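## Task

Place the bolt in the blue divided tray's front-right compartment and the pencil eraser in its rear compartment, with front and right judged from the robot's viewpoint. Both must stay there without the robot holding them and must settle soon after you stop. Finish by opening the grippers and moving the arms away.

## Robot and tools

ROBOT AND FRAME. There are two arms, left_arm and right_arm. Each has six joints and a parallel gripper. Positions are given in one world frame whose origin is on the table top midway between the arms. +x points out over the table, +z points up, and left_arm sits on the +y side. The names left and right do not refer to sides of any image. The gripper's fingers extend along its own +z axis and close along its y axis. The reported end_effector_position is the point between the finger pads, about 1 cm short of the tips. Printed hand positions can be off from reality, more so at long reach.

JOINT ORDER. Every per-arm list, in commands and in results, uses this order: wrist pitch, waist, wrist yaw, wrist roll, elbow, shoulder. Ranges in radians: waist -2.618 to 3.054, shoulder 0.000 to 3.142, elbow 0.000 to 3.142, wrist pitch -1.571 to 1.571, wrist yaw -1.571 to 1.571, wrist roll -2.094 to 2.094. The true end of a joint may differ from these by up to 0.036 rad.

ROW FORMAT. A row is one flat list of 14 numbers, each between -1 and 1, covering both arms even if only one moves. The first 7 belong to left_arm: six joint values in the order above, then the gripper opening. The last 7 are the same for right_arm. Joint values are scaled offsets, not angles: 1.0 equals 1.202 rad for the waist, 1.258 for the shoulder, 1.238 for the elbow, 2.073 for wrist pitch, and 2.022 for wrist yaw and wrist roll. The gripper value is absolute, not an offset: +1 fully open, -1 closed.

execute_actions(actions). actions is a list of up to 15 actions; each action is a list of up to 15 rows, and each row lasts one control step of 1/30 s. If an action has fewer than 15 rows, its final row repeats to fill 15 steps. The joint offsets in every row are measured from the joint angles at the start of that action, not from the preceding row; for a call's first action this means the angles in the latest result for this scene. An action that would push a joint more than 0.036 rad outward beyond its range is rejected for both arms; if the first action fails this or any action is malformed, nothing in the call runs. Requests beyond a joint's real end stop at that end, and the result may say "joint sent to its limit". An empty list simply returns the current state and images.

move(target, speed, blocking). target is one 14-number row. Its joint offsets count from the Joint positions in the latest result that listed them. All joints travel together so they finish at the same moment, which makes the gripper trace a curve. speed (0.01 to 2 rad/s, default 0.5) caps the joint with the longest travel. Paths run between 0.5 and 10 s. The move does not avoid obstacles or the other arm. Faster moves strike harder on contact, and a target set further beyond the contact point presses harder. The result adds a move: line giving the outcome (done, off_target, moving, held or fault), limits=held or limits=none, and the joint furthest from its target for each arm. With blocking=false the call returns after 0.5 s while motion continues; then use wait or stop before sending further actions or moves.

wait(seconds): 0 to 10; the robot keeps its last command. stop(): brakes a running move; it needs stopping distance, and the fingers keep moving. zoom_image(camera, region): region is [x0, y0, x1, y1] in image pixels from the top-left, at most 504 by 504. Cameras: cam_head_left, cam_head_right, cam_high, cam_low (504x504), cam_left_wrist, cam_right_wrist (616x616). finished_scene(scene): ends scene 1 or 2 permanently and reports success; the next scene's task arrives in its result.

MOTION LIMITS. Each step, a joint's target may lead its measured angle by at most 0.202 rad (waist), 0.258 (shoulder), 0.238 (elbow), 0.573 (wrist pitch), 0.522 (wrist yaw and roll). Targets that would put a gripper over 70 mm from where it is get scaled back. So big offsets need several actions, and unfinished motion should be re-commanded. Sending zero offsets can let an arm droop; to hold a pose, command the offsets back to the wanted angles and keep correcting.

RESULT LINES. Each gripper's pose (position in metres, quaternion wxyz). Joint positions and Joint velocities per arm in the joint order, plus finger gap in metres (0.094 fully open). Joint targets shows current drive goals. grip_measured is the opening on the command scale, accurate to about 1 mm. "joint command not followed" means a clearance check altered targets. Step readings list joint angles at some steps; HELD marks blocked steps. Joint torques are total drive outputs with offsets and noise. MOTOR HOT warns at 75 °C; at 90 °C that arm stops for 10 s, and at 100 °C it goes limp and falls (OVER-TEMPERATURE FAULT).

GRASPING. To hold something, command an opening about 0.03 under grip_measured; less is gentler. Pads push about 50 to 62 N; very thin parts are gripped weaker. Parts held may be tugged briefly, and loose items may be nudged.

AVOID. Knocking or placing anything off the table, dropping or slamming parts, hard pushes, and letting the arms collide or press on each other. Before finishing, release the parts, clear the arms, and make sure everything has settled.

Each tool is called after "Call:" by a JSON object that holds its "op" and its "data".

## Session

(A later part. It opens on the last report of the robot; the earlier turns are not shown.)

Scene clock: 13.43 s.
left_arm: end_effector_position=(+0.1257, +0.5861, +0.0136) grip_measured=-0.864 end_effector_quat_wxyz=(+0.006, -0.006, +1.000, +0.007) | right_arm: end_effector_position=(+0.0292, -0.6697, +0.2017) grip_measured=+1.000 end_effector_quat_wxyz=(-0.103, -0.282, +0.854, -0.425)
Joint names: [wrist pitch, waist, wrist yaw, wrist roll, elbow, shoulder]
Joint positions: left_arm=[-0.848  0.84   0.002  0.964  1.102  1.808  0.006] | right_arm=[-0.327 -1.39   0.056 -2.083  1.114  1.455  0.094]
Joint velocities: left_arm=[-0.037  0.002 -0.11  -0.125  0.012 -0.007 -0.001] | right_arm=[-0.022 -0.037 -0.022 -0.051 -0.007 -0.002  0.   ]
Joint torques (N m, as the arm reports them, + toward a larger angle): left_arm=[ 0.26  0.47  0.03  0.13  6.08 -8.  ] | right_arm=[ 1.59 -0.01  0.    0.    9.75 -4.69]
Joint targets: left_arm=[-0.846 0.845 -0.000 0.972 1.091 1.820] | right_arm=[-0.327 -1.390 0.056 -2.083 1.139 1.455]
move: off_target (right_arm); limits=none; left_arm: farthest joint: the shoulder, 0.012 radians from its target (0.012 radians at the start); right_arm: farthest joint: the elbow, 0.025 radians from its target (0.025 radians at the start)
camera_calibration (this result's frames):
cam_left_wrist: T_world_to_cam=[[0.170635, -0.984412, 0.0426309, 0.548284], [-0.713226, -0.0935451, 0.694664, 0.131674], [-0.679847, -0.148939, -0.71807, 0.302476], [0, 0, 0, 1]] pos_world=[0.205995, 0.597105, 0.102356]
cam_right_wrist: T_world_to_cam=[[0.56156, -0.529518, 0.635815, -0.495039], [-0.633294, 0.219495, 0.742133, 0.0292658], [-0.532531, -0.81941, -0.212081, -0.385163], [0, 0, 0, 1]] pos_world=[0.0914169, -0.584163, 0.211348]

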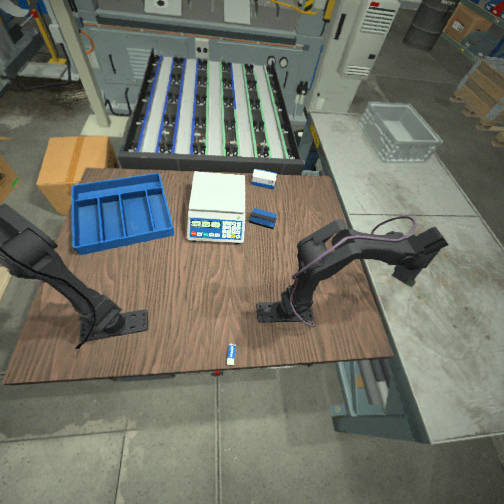

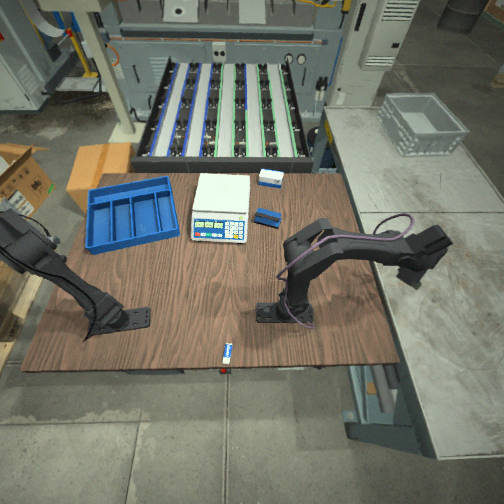

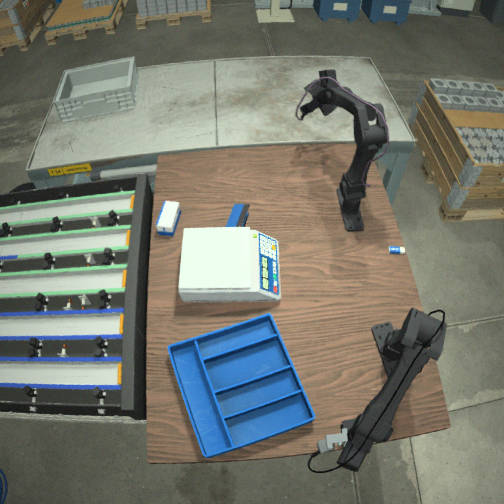

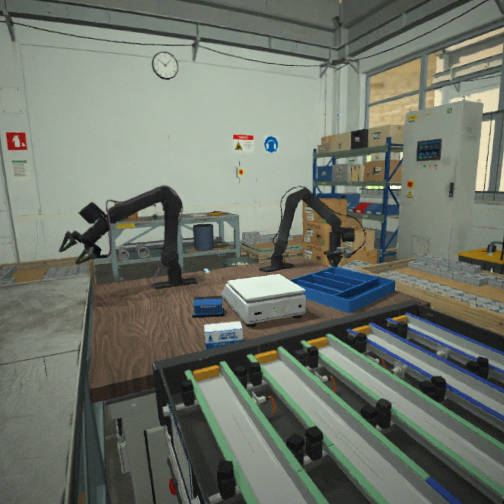

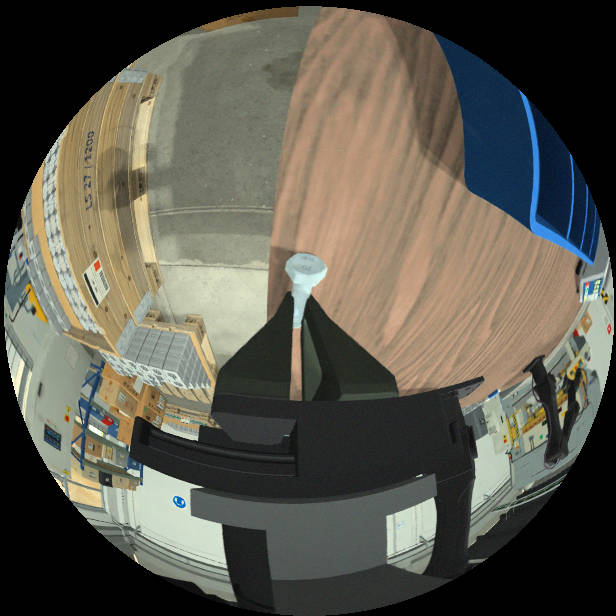

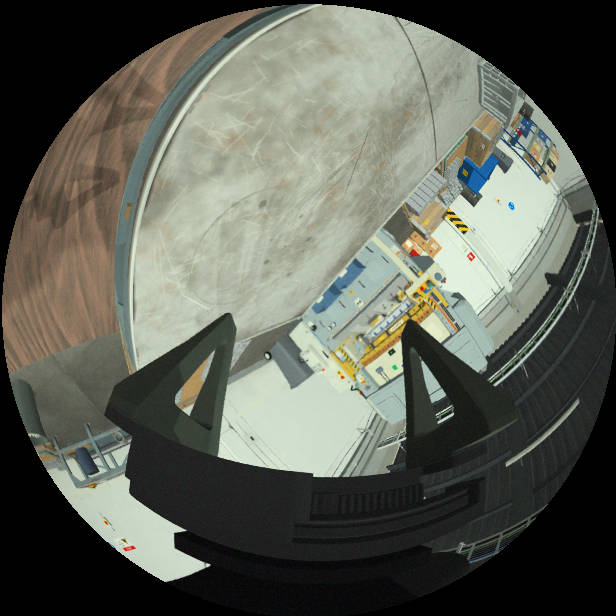

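Call:
{"op": "move", "data": {"target": [-0.17, -0.2, 0, -0.25, 0.297, -0.046, -0.9, 0, 0, 0, 0, 0.02, 0, 1], "speed": 0.7}}

Scene clock: 15.50 s.
left_arm: end_effector_position=(+0.2025, +0.5568, +0.1105) grip_measured=-0.875 end_effector_quat_wxyz=(+0.028, -0.135, +0.990, +0.019) | right_arm: end_effector_position=(+0.0292, -0.6697, +0.2017) grip_measured=+1.000 end_effector_quat_wxyz=(-0.103, -0.282, +0.854, -0.425)
Joint names: [wrist pitch, waist, wrist yaw, wrist roll, elbow, shoulder]
Joint positions: left_arm=[-1.187  0.601  0.001  0.467  1.451  1.767  0.006] | right_arm=[-0.327 -1.39   0.056 -2.083  1.114  1.455  0.094]
Joint velocities: left_arm=[0.007 0.017 0.022 0.022 0.022 0.007 0.   ] | right_arm=[ 0.022 -0.007 -0.051  0.022 -0.012 -0.027  0.   ]
Joint torques (N m, as the arm reports them, + toward a larger angle): left_arm=[  0.18  -0.07   0.03  -0.11   9.37 -11.12] | right_arm=[ 1.59 -0.02  0.02  0.    9.72 -4.69]
Joint targets: left_arm=[-1.200 0.599 0.002 0.458 1.470 1.750] | right_arm=[-0.327 -1.390 0.056 -2.083 1.139 1.455]
move: off_target (right_arm); limits=none; left_arm: farthest joint: the elbow, 0.019 radians from its target (0.368 radians at the start); right_arm: farthest joint: the elbow, 0.025 radians from its target (0.025 radians at the start)
camera_calibration (this result's frames):
cam_left_wrist: T_world_to_cam=[[0.414155, -0.909557, 0.0343706, 0.41207], [-0.695009, -0.291629, 0.657203, 0.227164], [-0.58774, -0.296072, -0.75293, 0.487019], [0, 0, 0, 1]] pos_world=[0.273462, 0.585241, 0.203235]
cam_right_wrist: T_world_to_cam=[[0.56156, -0.529518, 0.635815, -0.495039], [-0.633294, 0.219495, 0.742133, 0.0292658], [-0.532531, -0.81941, -0.212081, -0.385163], [0, 0, 0, 1]] pos_world=[0.0914169, -0.584163, 0.211348]

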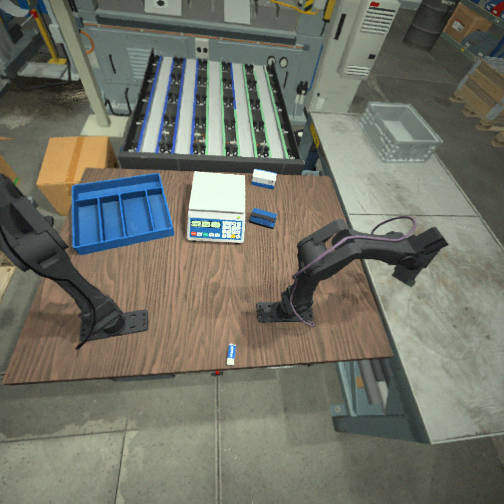

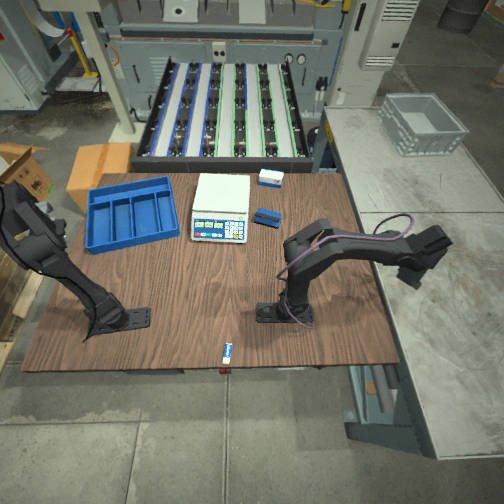

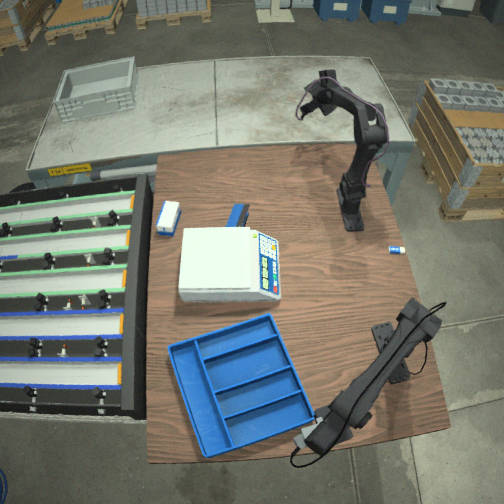

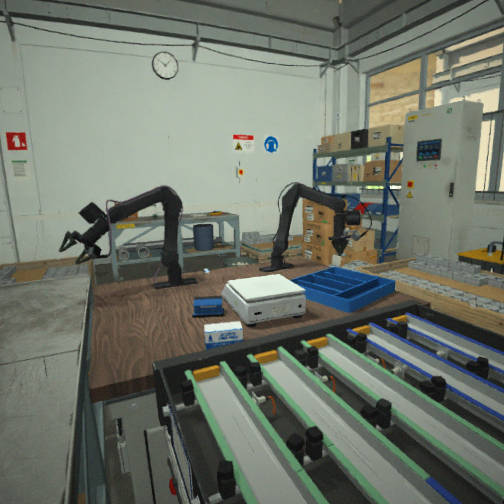

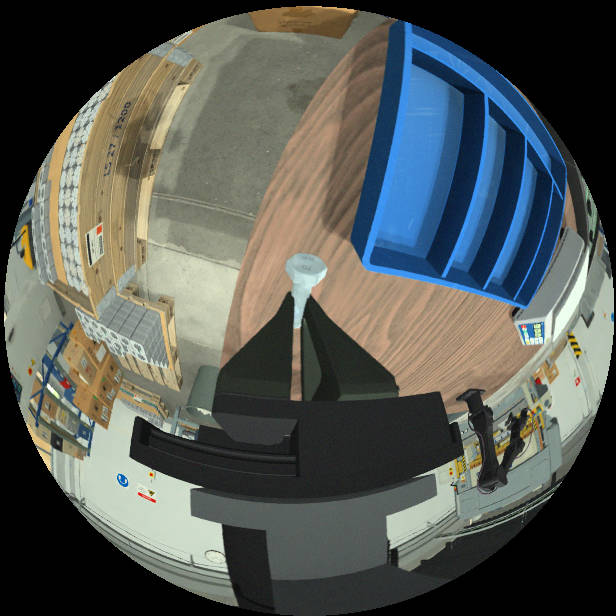

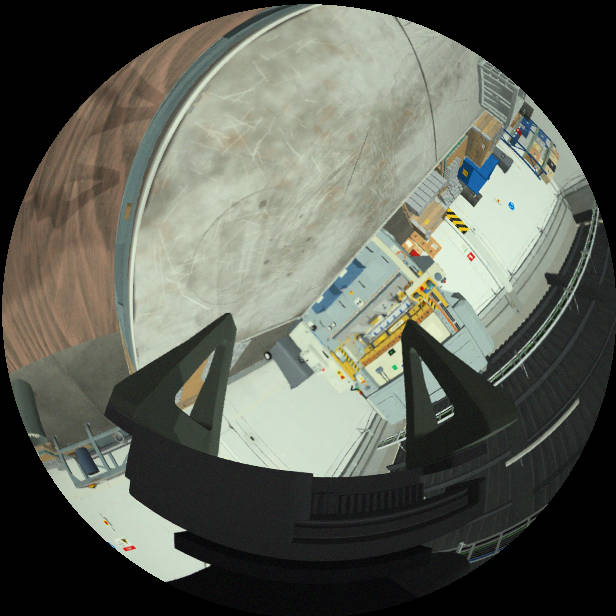

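Call:
{"op": "move", "data": {"target": [0.03, -0.846, 0, -0.498, 0.4225, 0.278, -0.905, 0, 0, 0, 0, 0.02, 0, 1], "speed": 1.0}}

Scene clock: 17.93 s.
left_arm: end_effector_position=(+0.4095, +0.1946, +0.1293) grip_measured=-0.875 end_effector_quat_wxyz=(+0.132, -0.122, +0.982, -0.060) | right_arm: end_effector_position=(+0.0292, -0.6697, +0.2017) grip_measured=+1.000 end_effector_quat_wxyz=(-0.103, -0.282, +0.854, -0.425)
Joint names: [wrist pitch, waist, wrist yaw, wrist roll, elbow, shoulder]
Joint positions: left_arm=[-1.125 -0.419  0.006 -0.531  1.949  2.104  0.006] | right_arm=[-0.327 -1.39   0.056 -2.083  1.114  1.455  0.094]
Joint velocities: left_arm=[ 0.037  0.012  0.007 -0.051  0.007 -0.002  0.001] | right_arm=[-0.051 -0.002 -0.037  0.022 -0.007  0.007  0.   ]
Joint torques (N m, as the arm reports them, + toward a larger angle): left_arm=[  0.7    0.2    0.03  -0.03  10.41 -12.3 ] | right_arm=[ 1.6  -0.01  0.02  0.01  9.72 -4.62]
Joint targets: left_arm=[-1.125 -0.416 0.001 -0.539 1.974 2.117] | right_arm=[-0.327 -1.390 0.056 -2.083 1.139 1.455]
move: off_target (left_arm, right_arm); limits=none; left_arm: farthest joint: the elbow, 0.025 radians from its target (0.523 radians at the start); right_arm: farthest joint: the elbow, 0.025 radians from its target (0.025 radians at the start)
camera_calibration (this result's frames):
cam_left_wrist: T_world_to_cam=[[0.354123, -0.904213, 0.238737, -0.00664521], [-0.836649, -0.192245, 0.512894, 0.31033], [-0.41787, -0.381367, -0.824587, 0.471938], [0, 0, 0, 1]] pos_world=[0.459199, 0.233632, 0.231574]
cam_right_wrist: T_world_to_cam=[[0.56156, -0.529518, 0.635815, -0.495039], [-0.633294, 0.219495, 0.742133, 0.0292658], [-0.532531, -0.81941, -0.212081, -0.385163], [0, 0, 0, 1]] pos_world=[0.0914169, -0.584163, 0.211348]

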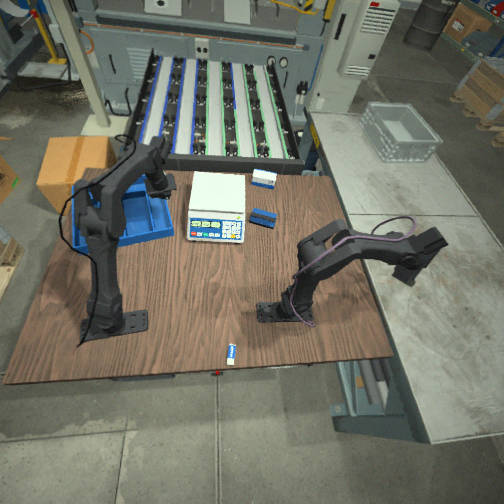

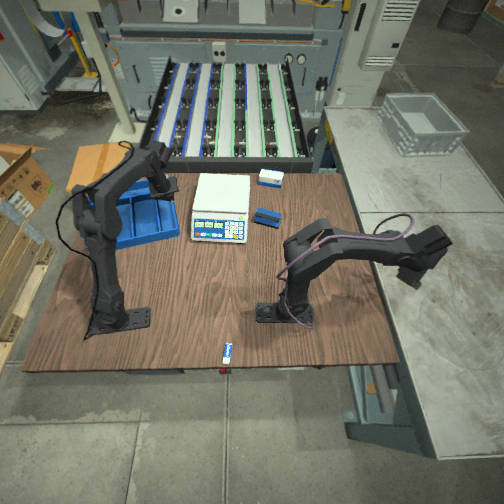

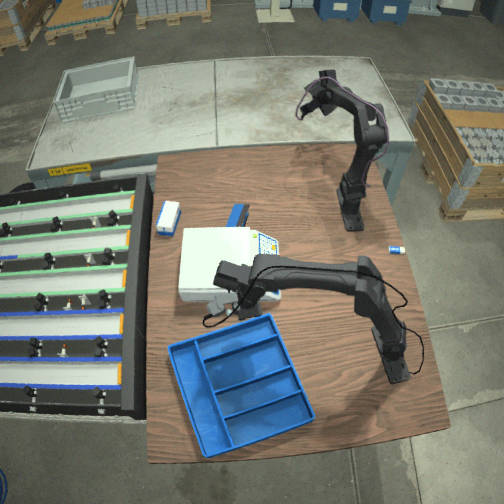

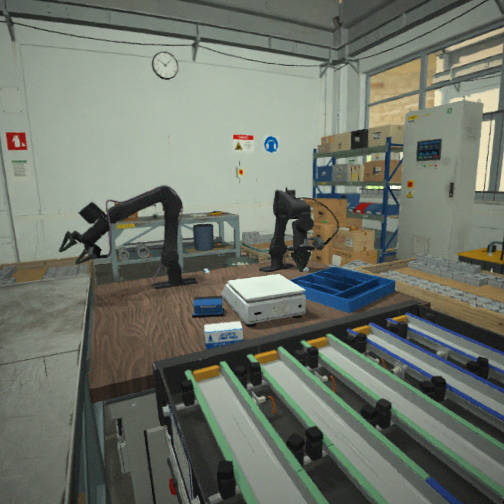

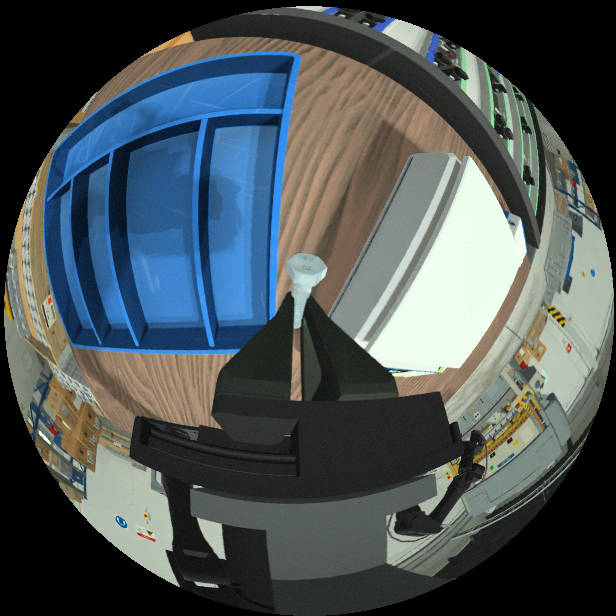

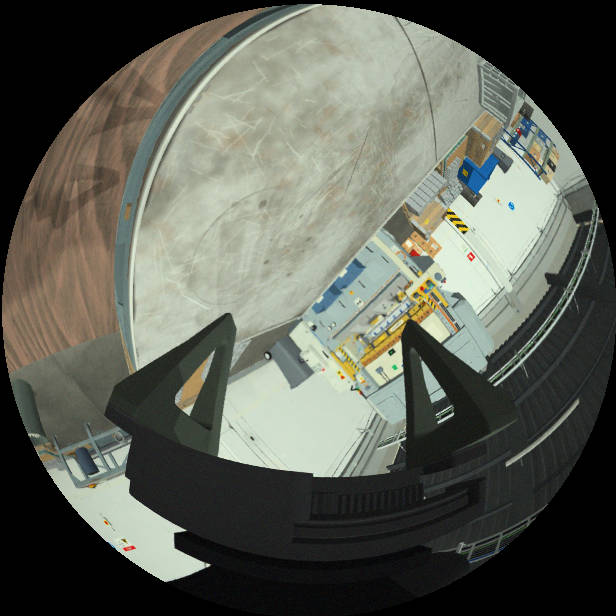

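Call:
{"op": "move", "data": {"target": [0.008, 0.072, -0.002, 0.043, 0.004, 0.1, -0.905, 0, 0, 0, 0, 0.02, 0, 1], "speed": 0.4}}

Scene clock: 19.60 s.
left_arm: end_effector_position=(+0.4195, +0.2355, +0.0713) grip_measured=-0.875 end_effector_quat_wxyz=(+0.081, -0.129, +0.988, -0.030) | right_arm: end_effector_position=(+0.0292, -0.6697, +0.2017) grip_measured=+1.000 end_effector_quat_wxyz=(-0.103, -0.282, +0.854, -0.425)
Joint names: [wrist pitch, waist, wrist yaw, wrist roll, elbow, shoulder]
Joint positions: left_arm=[-1.115 -0.331  0.006 -0.454  1.949  2.232  0.006] | right_arm=[-0.327 -1.39   0.056 -2.083  1.114  1.455  0.094]
Joint velocities: left_arm=[ 0.037 -0.002 -0.007  0.037 -0.007 -0.017 -0.   ] | right_arm=[ 0.022 -0.007 -0.007 -0.051  0.012 -0.002  0.   ]
Joint torques (N m, as the arm reports them, + toward a larger angle): left_arm=[  0.54  -0.13   0.03   0.14   8.25 -14.84] | right_arm=[ 1.59 -0.02  0.02  0.01  9.74 -4.66]
Joint targets: left_arm=[-1.108 -0.333 0.002 -0.444 1.954 2.230] | right_arm=[-0.327 -1.390 0.056 -2.083 1.139 1.455]
move: off_target (right_arm); limits=none; left_arm: farthest joint: the wrist roll, 0.010 radians from its target (0.087 radians at the start); right_arm: farthest joint: the elbow, 0.025 radians from its target (0.025 radians at the start)
camera_calibration (this result's frames):
cam_left_wrist: T_world_to_cam=[[0.388068, -0.908165, 0.156971, 0.0332313], [-0.772889, -0.227905, 0.592201, 0.33234], [-0.502041, -0.351135, -0.790353, 0.469628], [0, 0, 0, 1]] pos_world=[0.479739, 0.270824, 0.169144]
cam_right_wrist: T_world_to_cam=[[0.56156, -0.529518, 0.635815, -0.495039], [-0.633294, 0.219495, 0.742133, 0.0292658], [-0.532531, -0.81941, -0.212081, -0.385163], [0, 0, 0, 1]] pos_world=[0.0914169, -0.584163, 0.211348]

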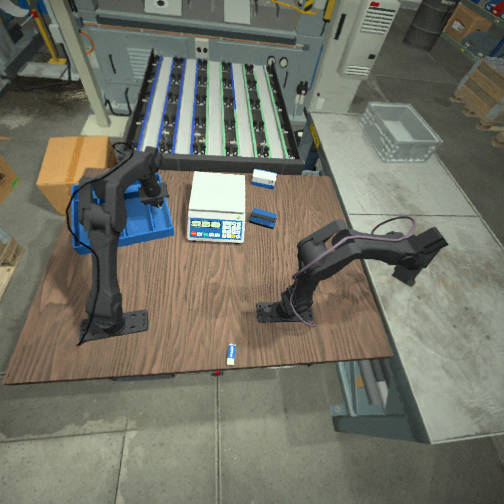

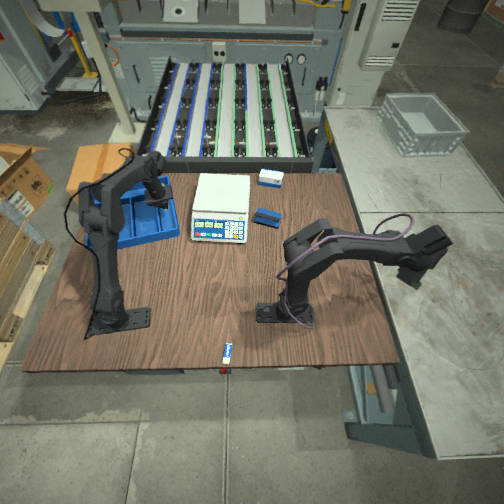

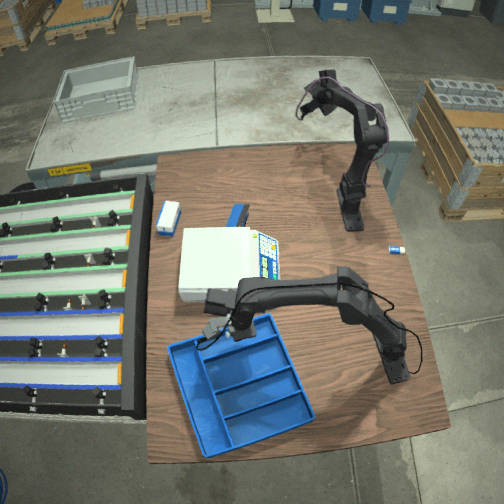

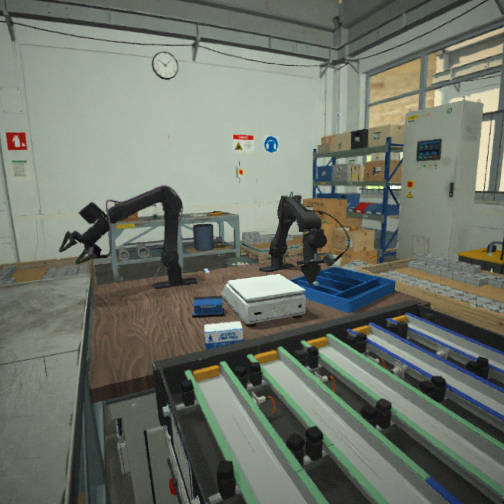

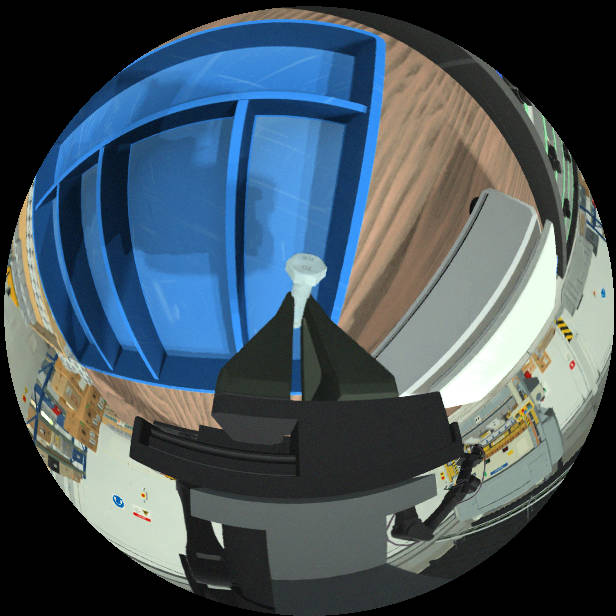

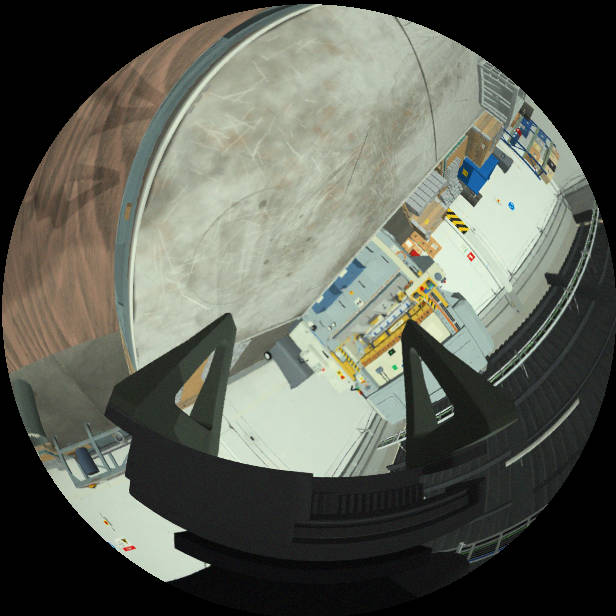

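Call:
{"op": "move", "data": {"target": [0.034, 0, -0.002, 0.004, -0.042, 0.06, -0.905, 0, 0, 0, 0, 0.02, 0, 1], "speed": 0.25}}

Scene clock: 21.07 s.
left_arm: end_effector_position=(+0.4171, +0.2360, +0.0270) grip_measured=-0.875 end_effector_quat_wxyz=(+0.054, -0.129, +0.990, -0.021) | right_arm: end_effector_position=(+0.0292, -0.6697, +0.2017) grip_measured=+1.000 end_effector_quat_wxyz=(-0.103, -0.282, +0.854, -0.425)
Joint names: [wrist pitch, waist, wrist yaw, wrist roll, elbow, shoulder]
Joint positions: left_arm=[-1.053 -0.331  0.006 -0.453  1.903  2.305  0.006] | right_arm=[-0.327 -1.39   0.056 -2.083  1.114  1.455  0.094]
Joint velocities: left_arm=[ 0.022  0.007 -0.022  0.066 -0.007 -0.002 -0.   ] | right_arm=[-0.022 -0.012 -0.007 -0.007  0.007  0.017  0.   ]
Joint torques (N m, as the arm reports them, + toward a larger angle): left_arm=[  0.49   0.13   0.01   0.11   7.3  -14.54] | right_arm=[ 1.6  -0.03  0.02  0.    9.67 -4.7 ]
Joint targets: left_arm=[-1.044 -0.331 0.002 -0.446 1.897 2.308] | right_arm=[-0.327 -1.390 0.056 -2.083 1.139 1.455]
move: off_target (right_arm); limits=none; left_arm: farthest joint: the wrist pitch, 0.009 radians from its target (0.070 radians at the start); right_arm: farthest joint: the elbow, 0.025 radians from its target (0.025 radians at the start)
camera_calibration (this result's frames):
cam_left_wrist: T_world_to_cam=[[0.395684, -0.909886, 0.124665, 0.039644], [-0.73837, -0.23446, 0.632328, 0.342904], [-0.546118, -0.342251, -0.764604, 0.449165], [0, 0, 0, 1]] pos_world=[0.4828, 0.270196, 0.121664]
cam_right_wrist: T_world_to_cam=[[0.56156, -0.529518, 0.635815, -0.495039], [-0.633294, 0.219495, 0.742133, 0.0292658], [-0.532531, -0.81941, -0.212081, -0.385163], [0, 0, 0, 1]] pos_world=[0.0914169, -0.584163, 0.211348]

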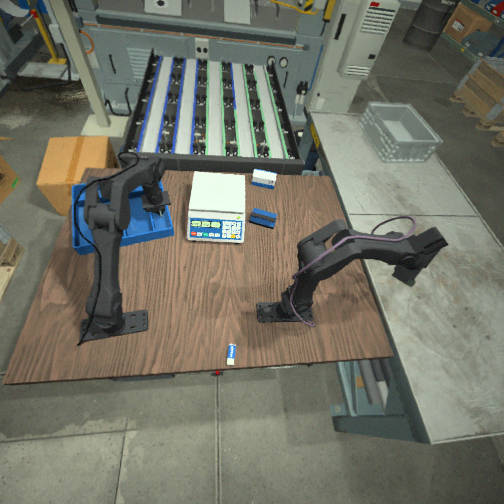

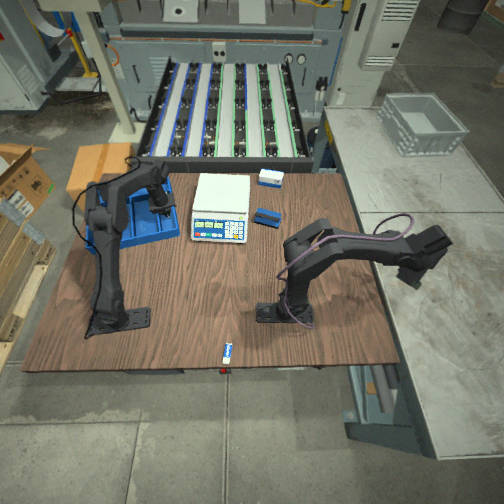

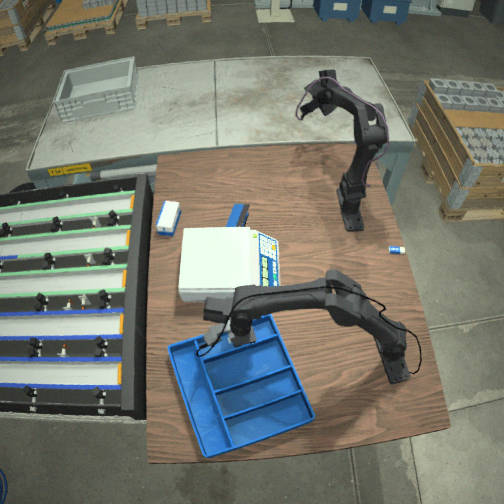

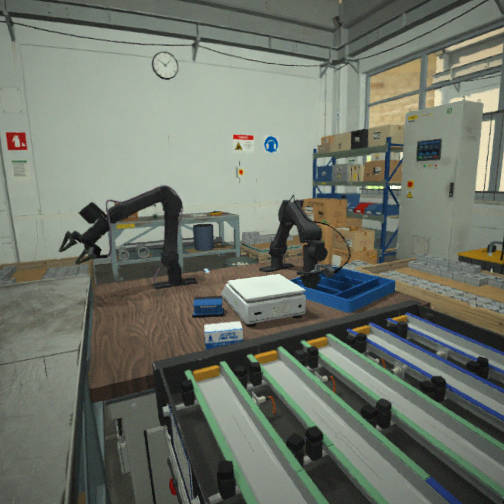

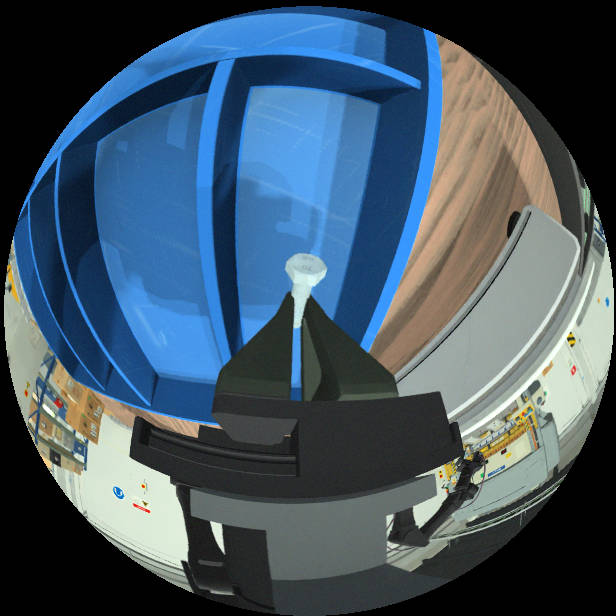

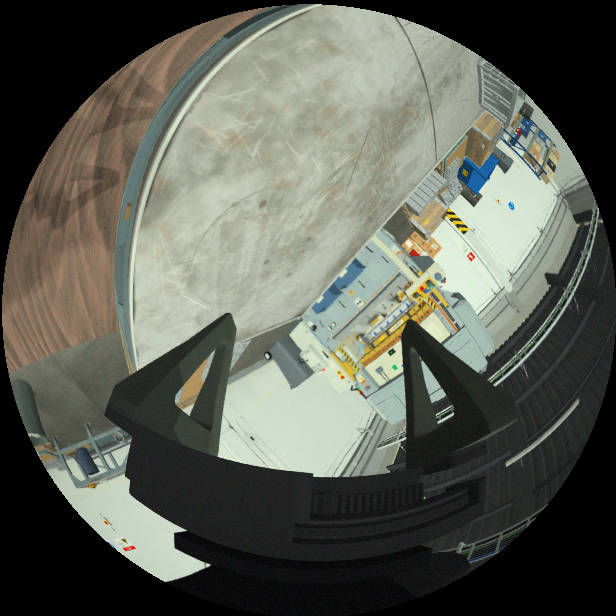

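Call:
{"op": "move", "data": {"target": [0.01, 0, -0.002, 0.003, -0.004, 0.014, -0.905, 0, 0, 0, 0, 0.02, 0, 1], "speed": 0.1}}

Call:
{"op": "move", "data": {"target": [0.004, 0, -0.002, 0.003, -0.004, 0.002, -0.55, 0, 0, 0, 0, 0.02, 0, 1], "speed": 0.1}}

Scene clock: 22.13 s.
left_arm: end_effector_position=(+0.4199, +0.2354, +0.0273) grip_measured=-0.875 end_effector_quat_wxyz=(+0.059, -0.129, +0.990, -0.023) | right_arm: end_effector_position=(+0.0292, -0.6697, +0.2017) grip_measured=+1.000 end_effector_quat_wxyz=(-0.103, -0.282, +0.854, -0.425)
Joint names: [wrist pitch, waist, wrist yaw, wrist roll, elbow, shoulder]
Joint positions: left_arm=[-1.042 -0.331  0.006 -0.453  1.903  2.305  0.006] | right_arm=[-0.327 -1.39   0.056 -2.083  1.114  1.455  0.094]
Joint velocities: left_arm=[ 0.007 -0.017 -0.022 -0.066 -0.027 -0.017 -0.   ] | right_arm=[-0.051 -0.017 -0.037  0.022  0.022  0.017  0.   ]
Joint torques (N m, as the arm reports them, + toward a larger angle): left_arm=[  0.48   0.     0.01   0.11   7.59 -13.42] | right_arm=[ 1.59 -0.02  0.01  0.01  9.71 -4.69]
Joint targets: left_arm=[-1.033 -0.331 0.002 -0.447 1.898 2.323] | right_arm=[-0.327 -1.390 0.056 -2.083 1.139 1.455]
move: off_target (right_arm); limits=none; left_arm: farthest joint: the shoulder, 0.017 radians from its target (0.017 radians at the start); right_arm: farthest joint: the elbow, 0.025 radians from its target (0.025 radians at the start)
camera_calibration (this result's frames):
cam_left_wrist: T_world_to_cam=[[0.394248, -0.909604, 0.13111, 0.0383693], [-0.745426, -0.233072, 0.624513, 0.347457], [-0.537502, -0.343946, -0.769931, 0.447679], [0, 0, 0, 1]] pos_world=[0.484505, 0.269861, 0.12266]
cam_right_wrist: T_world_to_cam=[[0.56156, -0.529518, 0.635815, -0.495039], [-0.633294, 0.219495, 0.742133, 0.0292658], [-0.532531, -0.81941, -0.212081, -0.385163], [0, 0, 0, 1]] pos_world=[0.0914169, -0.584163, 0.211348]

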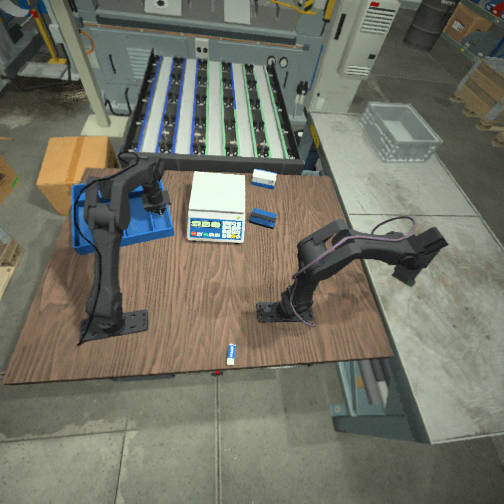

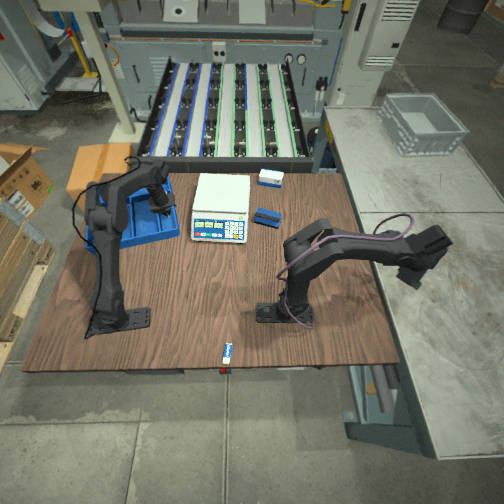

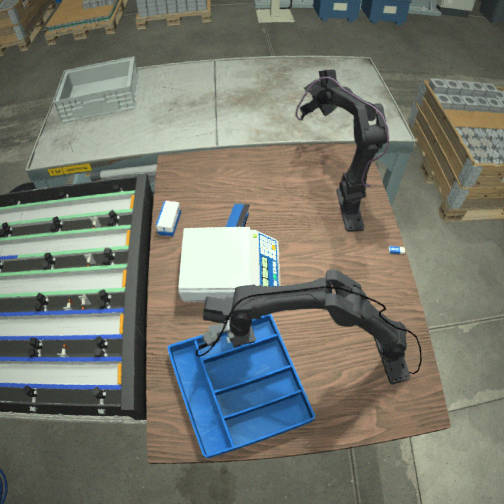

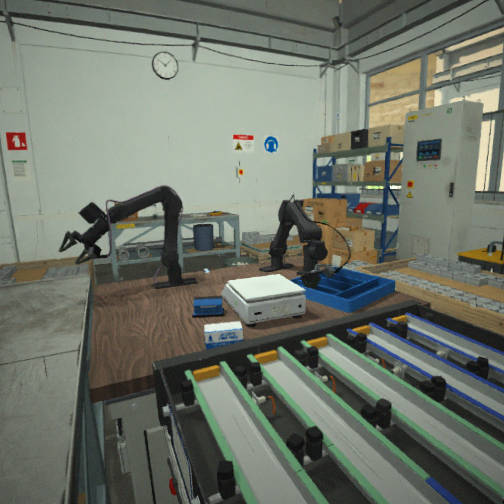

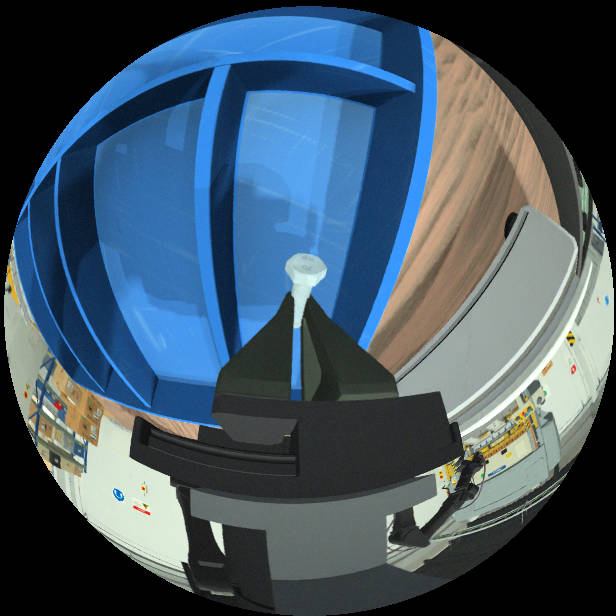

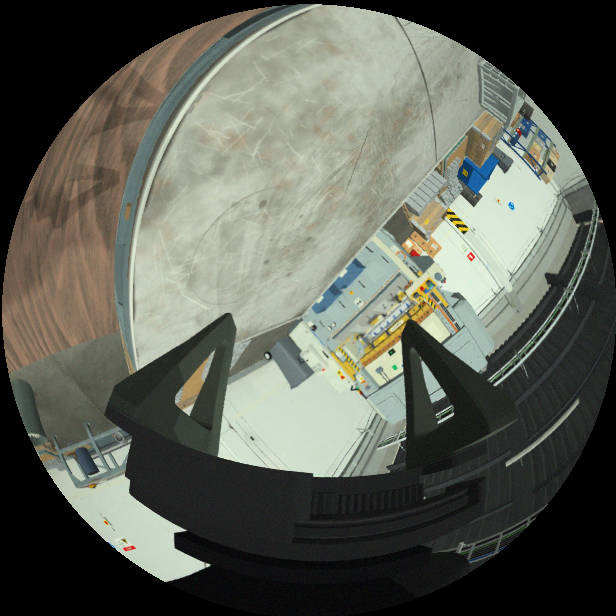

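Scene clock: 22.83 s.
left_arm: end_effector_position=(+0.4201, +0.2354, +0.0273) grip_measured=-0.552 end_effector_quat_wxyz=(+0.059, -0.129, +0.990, -0.023) | right_arm: end_effector_position=(+0.0292, -0.6697, +0.2017) grip_measured=+1.000 end_effector_quat_wxyz=(-0.103, -0.282, +0.854, -0.425)
Joint names: [wrist pitch, waist, wrist yaw, wrist roll, elbow, shoulder]
Joint positions: left_arm=[-1.041 -0.331  0.006 -0.453  1.903  2.305  0.021] | right_arm=[-0.327 -1.39   0.056 -2.083  1.114  1.455  0.094]
Joint velocities: left_arm=[ 0.022  0.017 -0.007 -0.022  0.017 -0.017  0.   ] | right_arm=[-0.022  0.002 -0.066 -0.095 -0.007  0.002  0.   ]
Joint torques (N m, as the arm reports them, + toward a larger angle): left_arm=[  0.48   0.04   0.05   0.13   7.42 -14.65] | right_arm=[ 1.59 -0.02  0.01  0.01  9.73 -4.69]
Joint targets: left_arm=[-1.033 -0.331 0.002 -0.447 1.898 2.308] | right_arm=[-0.327 -1.390 0.056 -2.083 1.139 1.455]
move: off_target (right_arm); limits=none; left_arm: farthest joint: the wrist pitch, 0.007 radians from its target (0.008 radians at the start); right_arm: farthest joint: the elbow, 0.025 radians from its target (0.025 radians at the start)
camera_calibration (this result's frames):
cam_left_wrist: T_world_to_cam=[[0.39415, -0.909584, 0.131539, 0.0382853], [-0.745894, -0.23298, 0.62399, 0.34776], [-0.536925, -0.344059, -0.770282, 0.447579], [0, 0, 0, 1]] pos_world=[0.484618, 0.269838, 0.122727]
cam_right_wrist: T_world_to_cam=[[0.56156, -0.529518, 0.635815, -0.495039], [-0.633294, 0.219495, 0.742133, 0.0292658], [-0.532531, -0.81941, -0.212081, -0.385163], [0, 0, 0, 1]] pos_world=[0.0914169, -0.584163, 0.211348]

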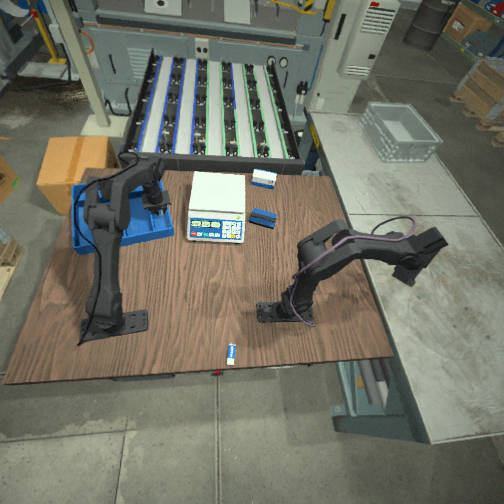

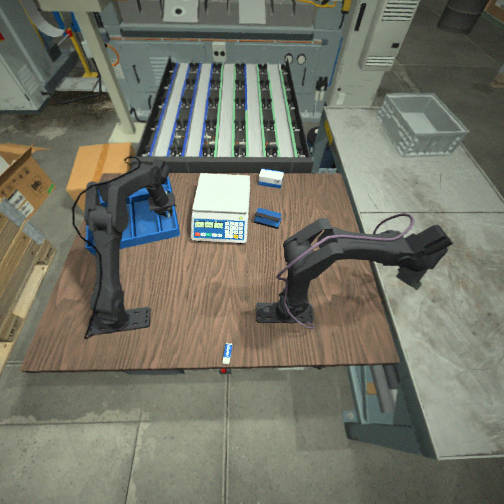

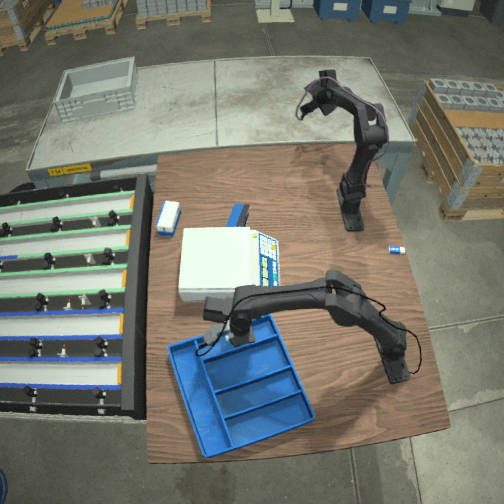

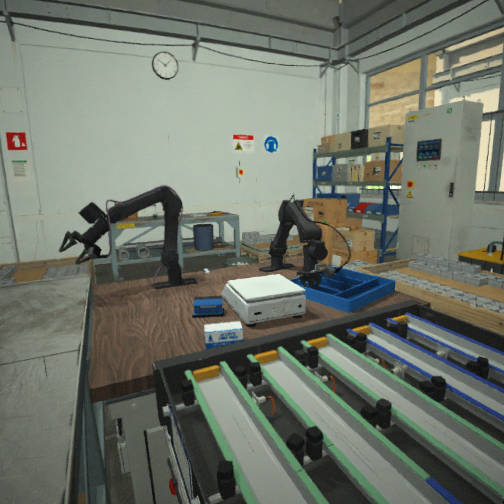

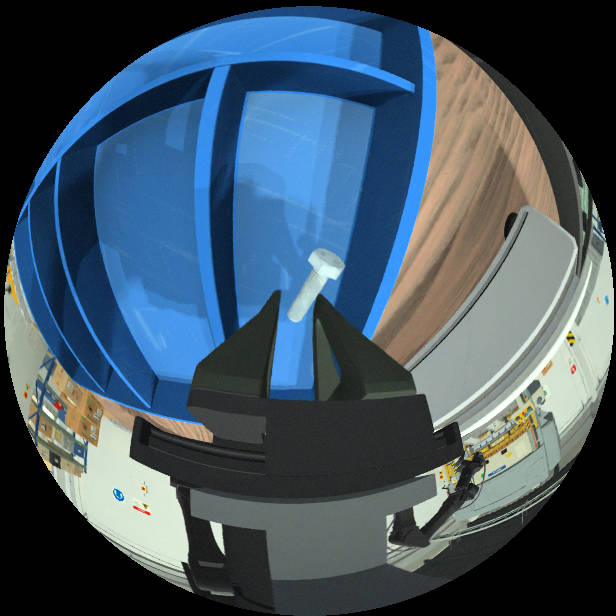

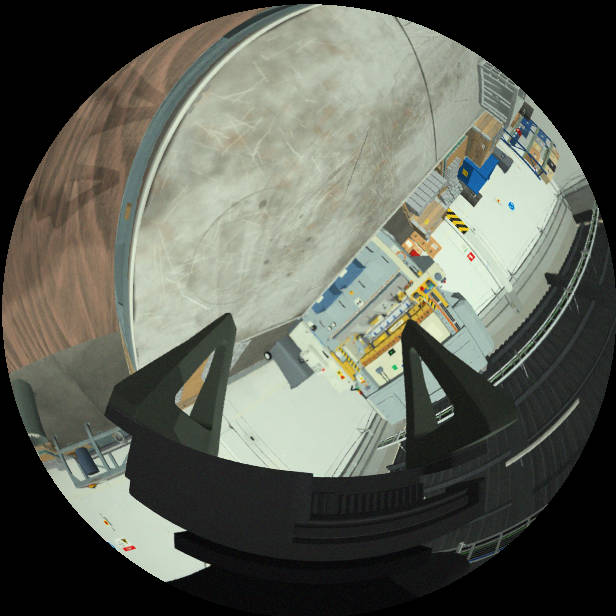

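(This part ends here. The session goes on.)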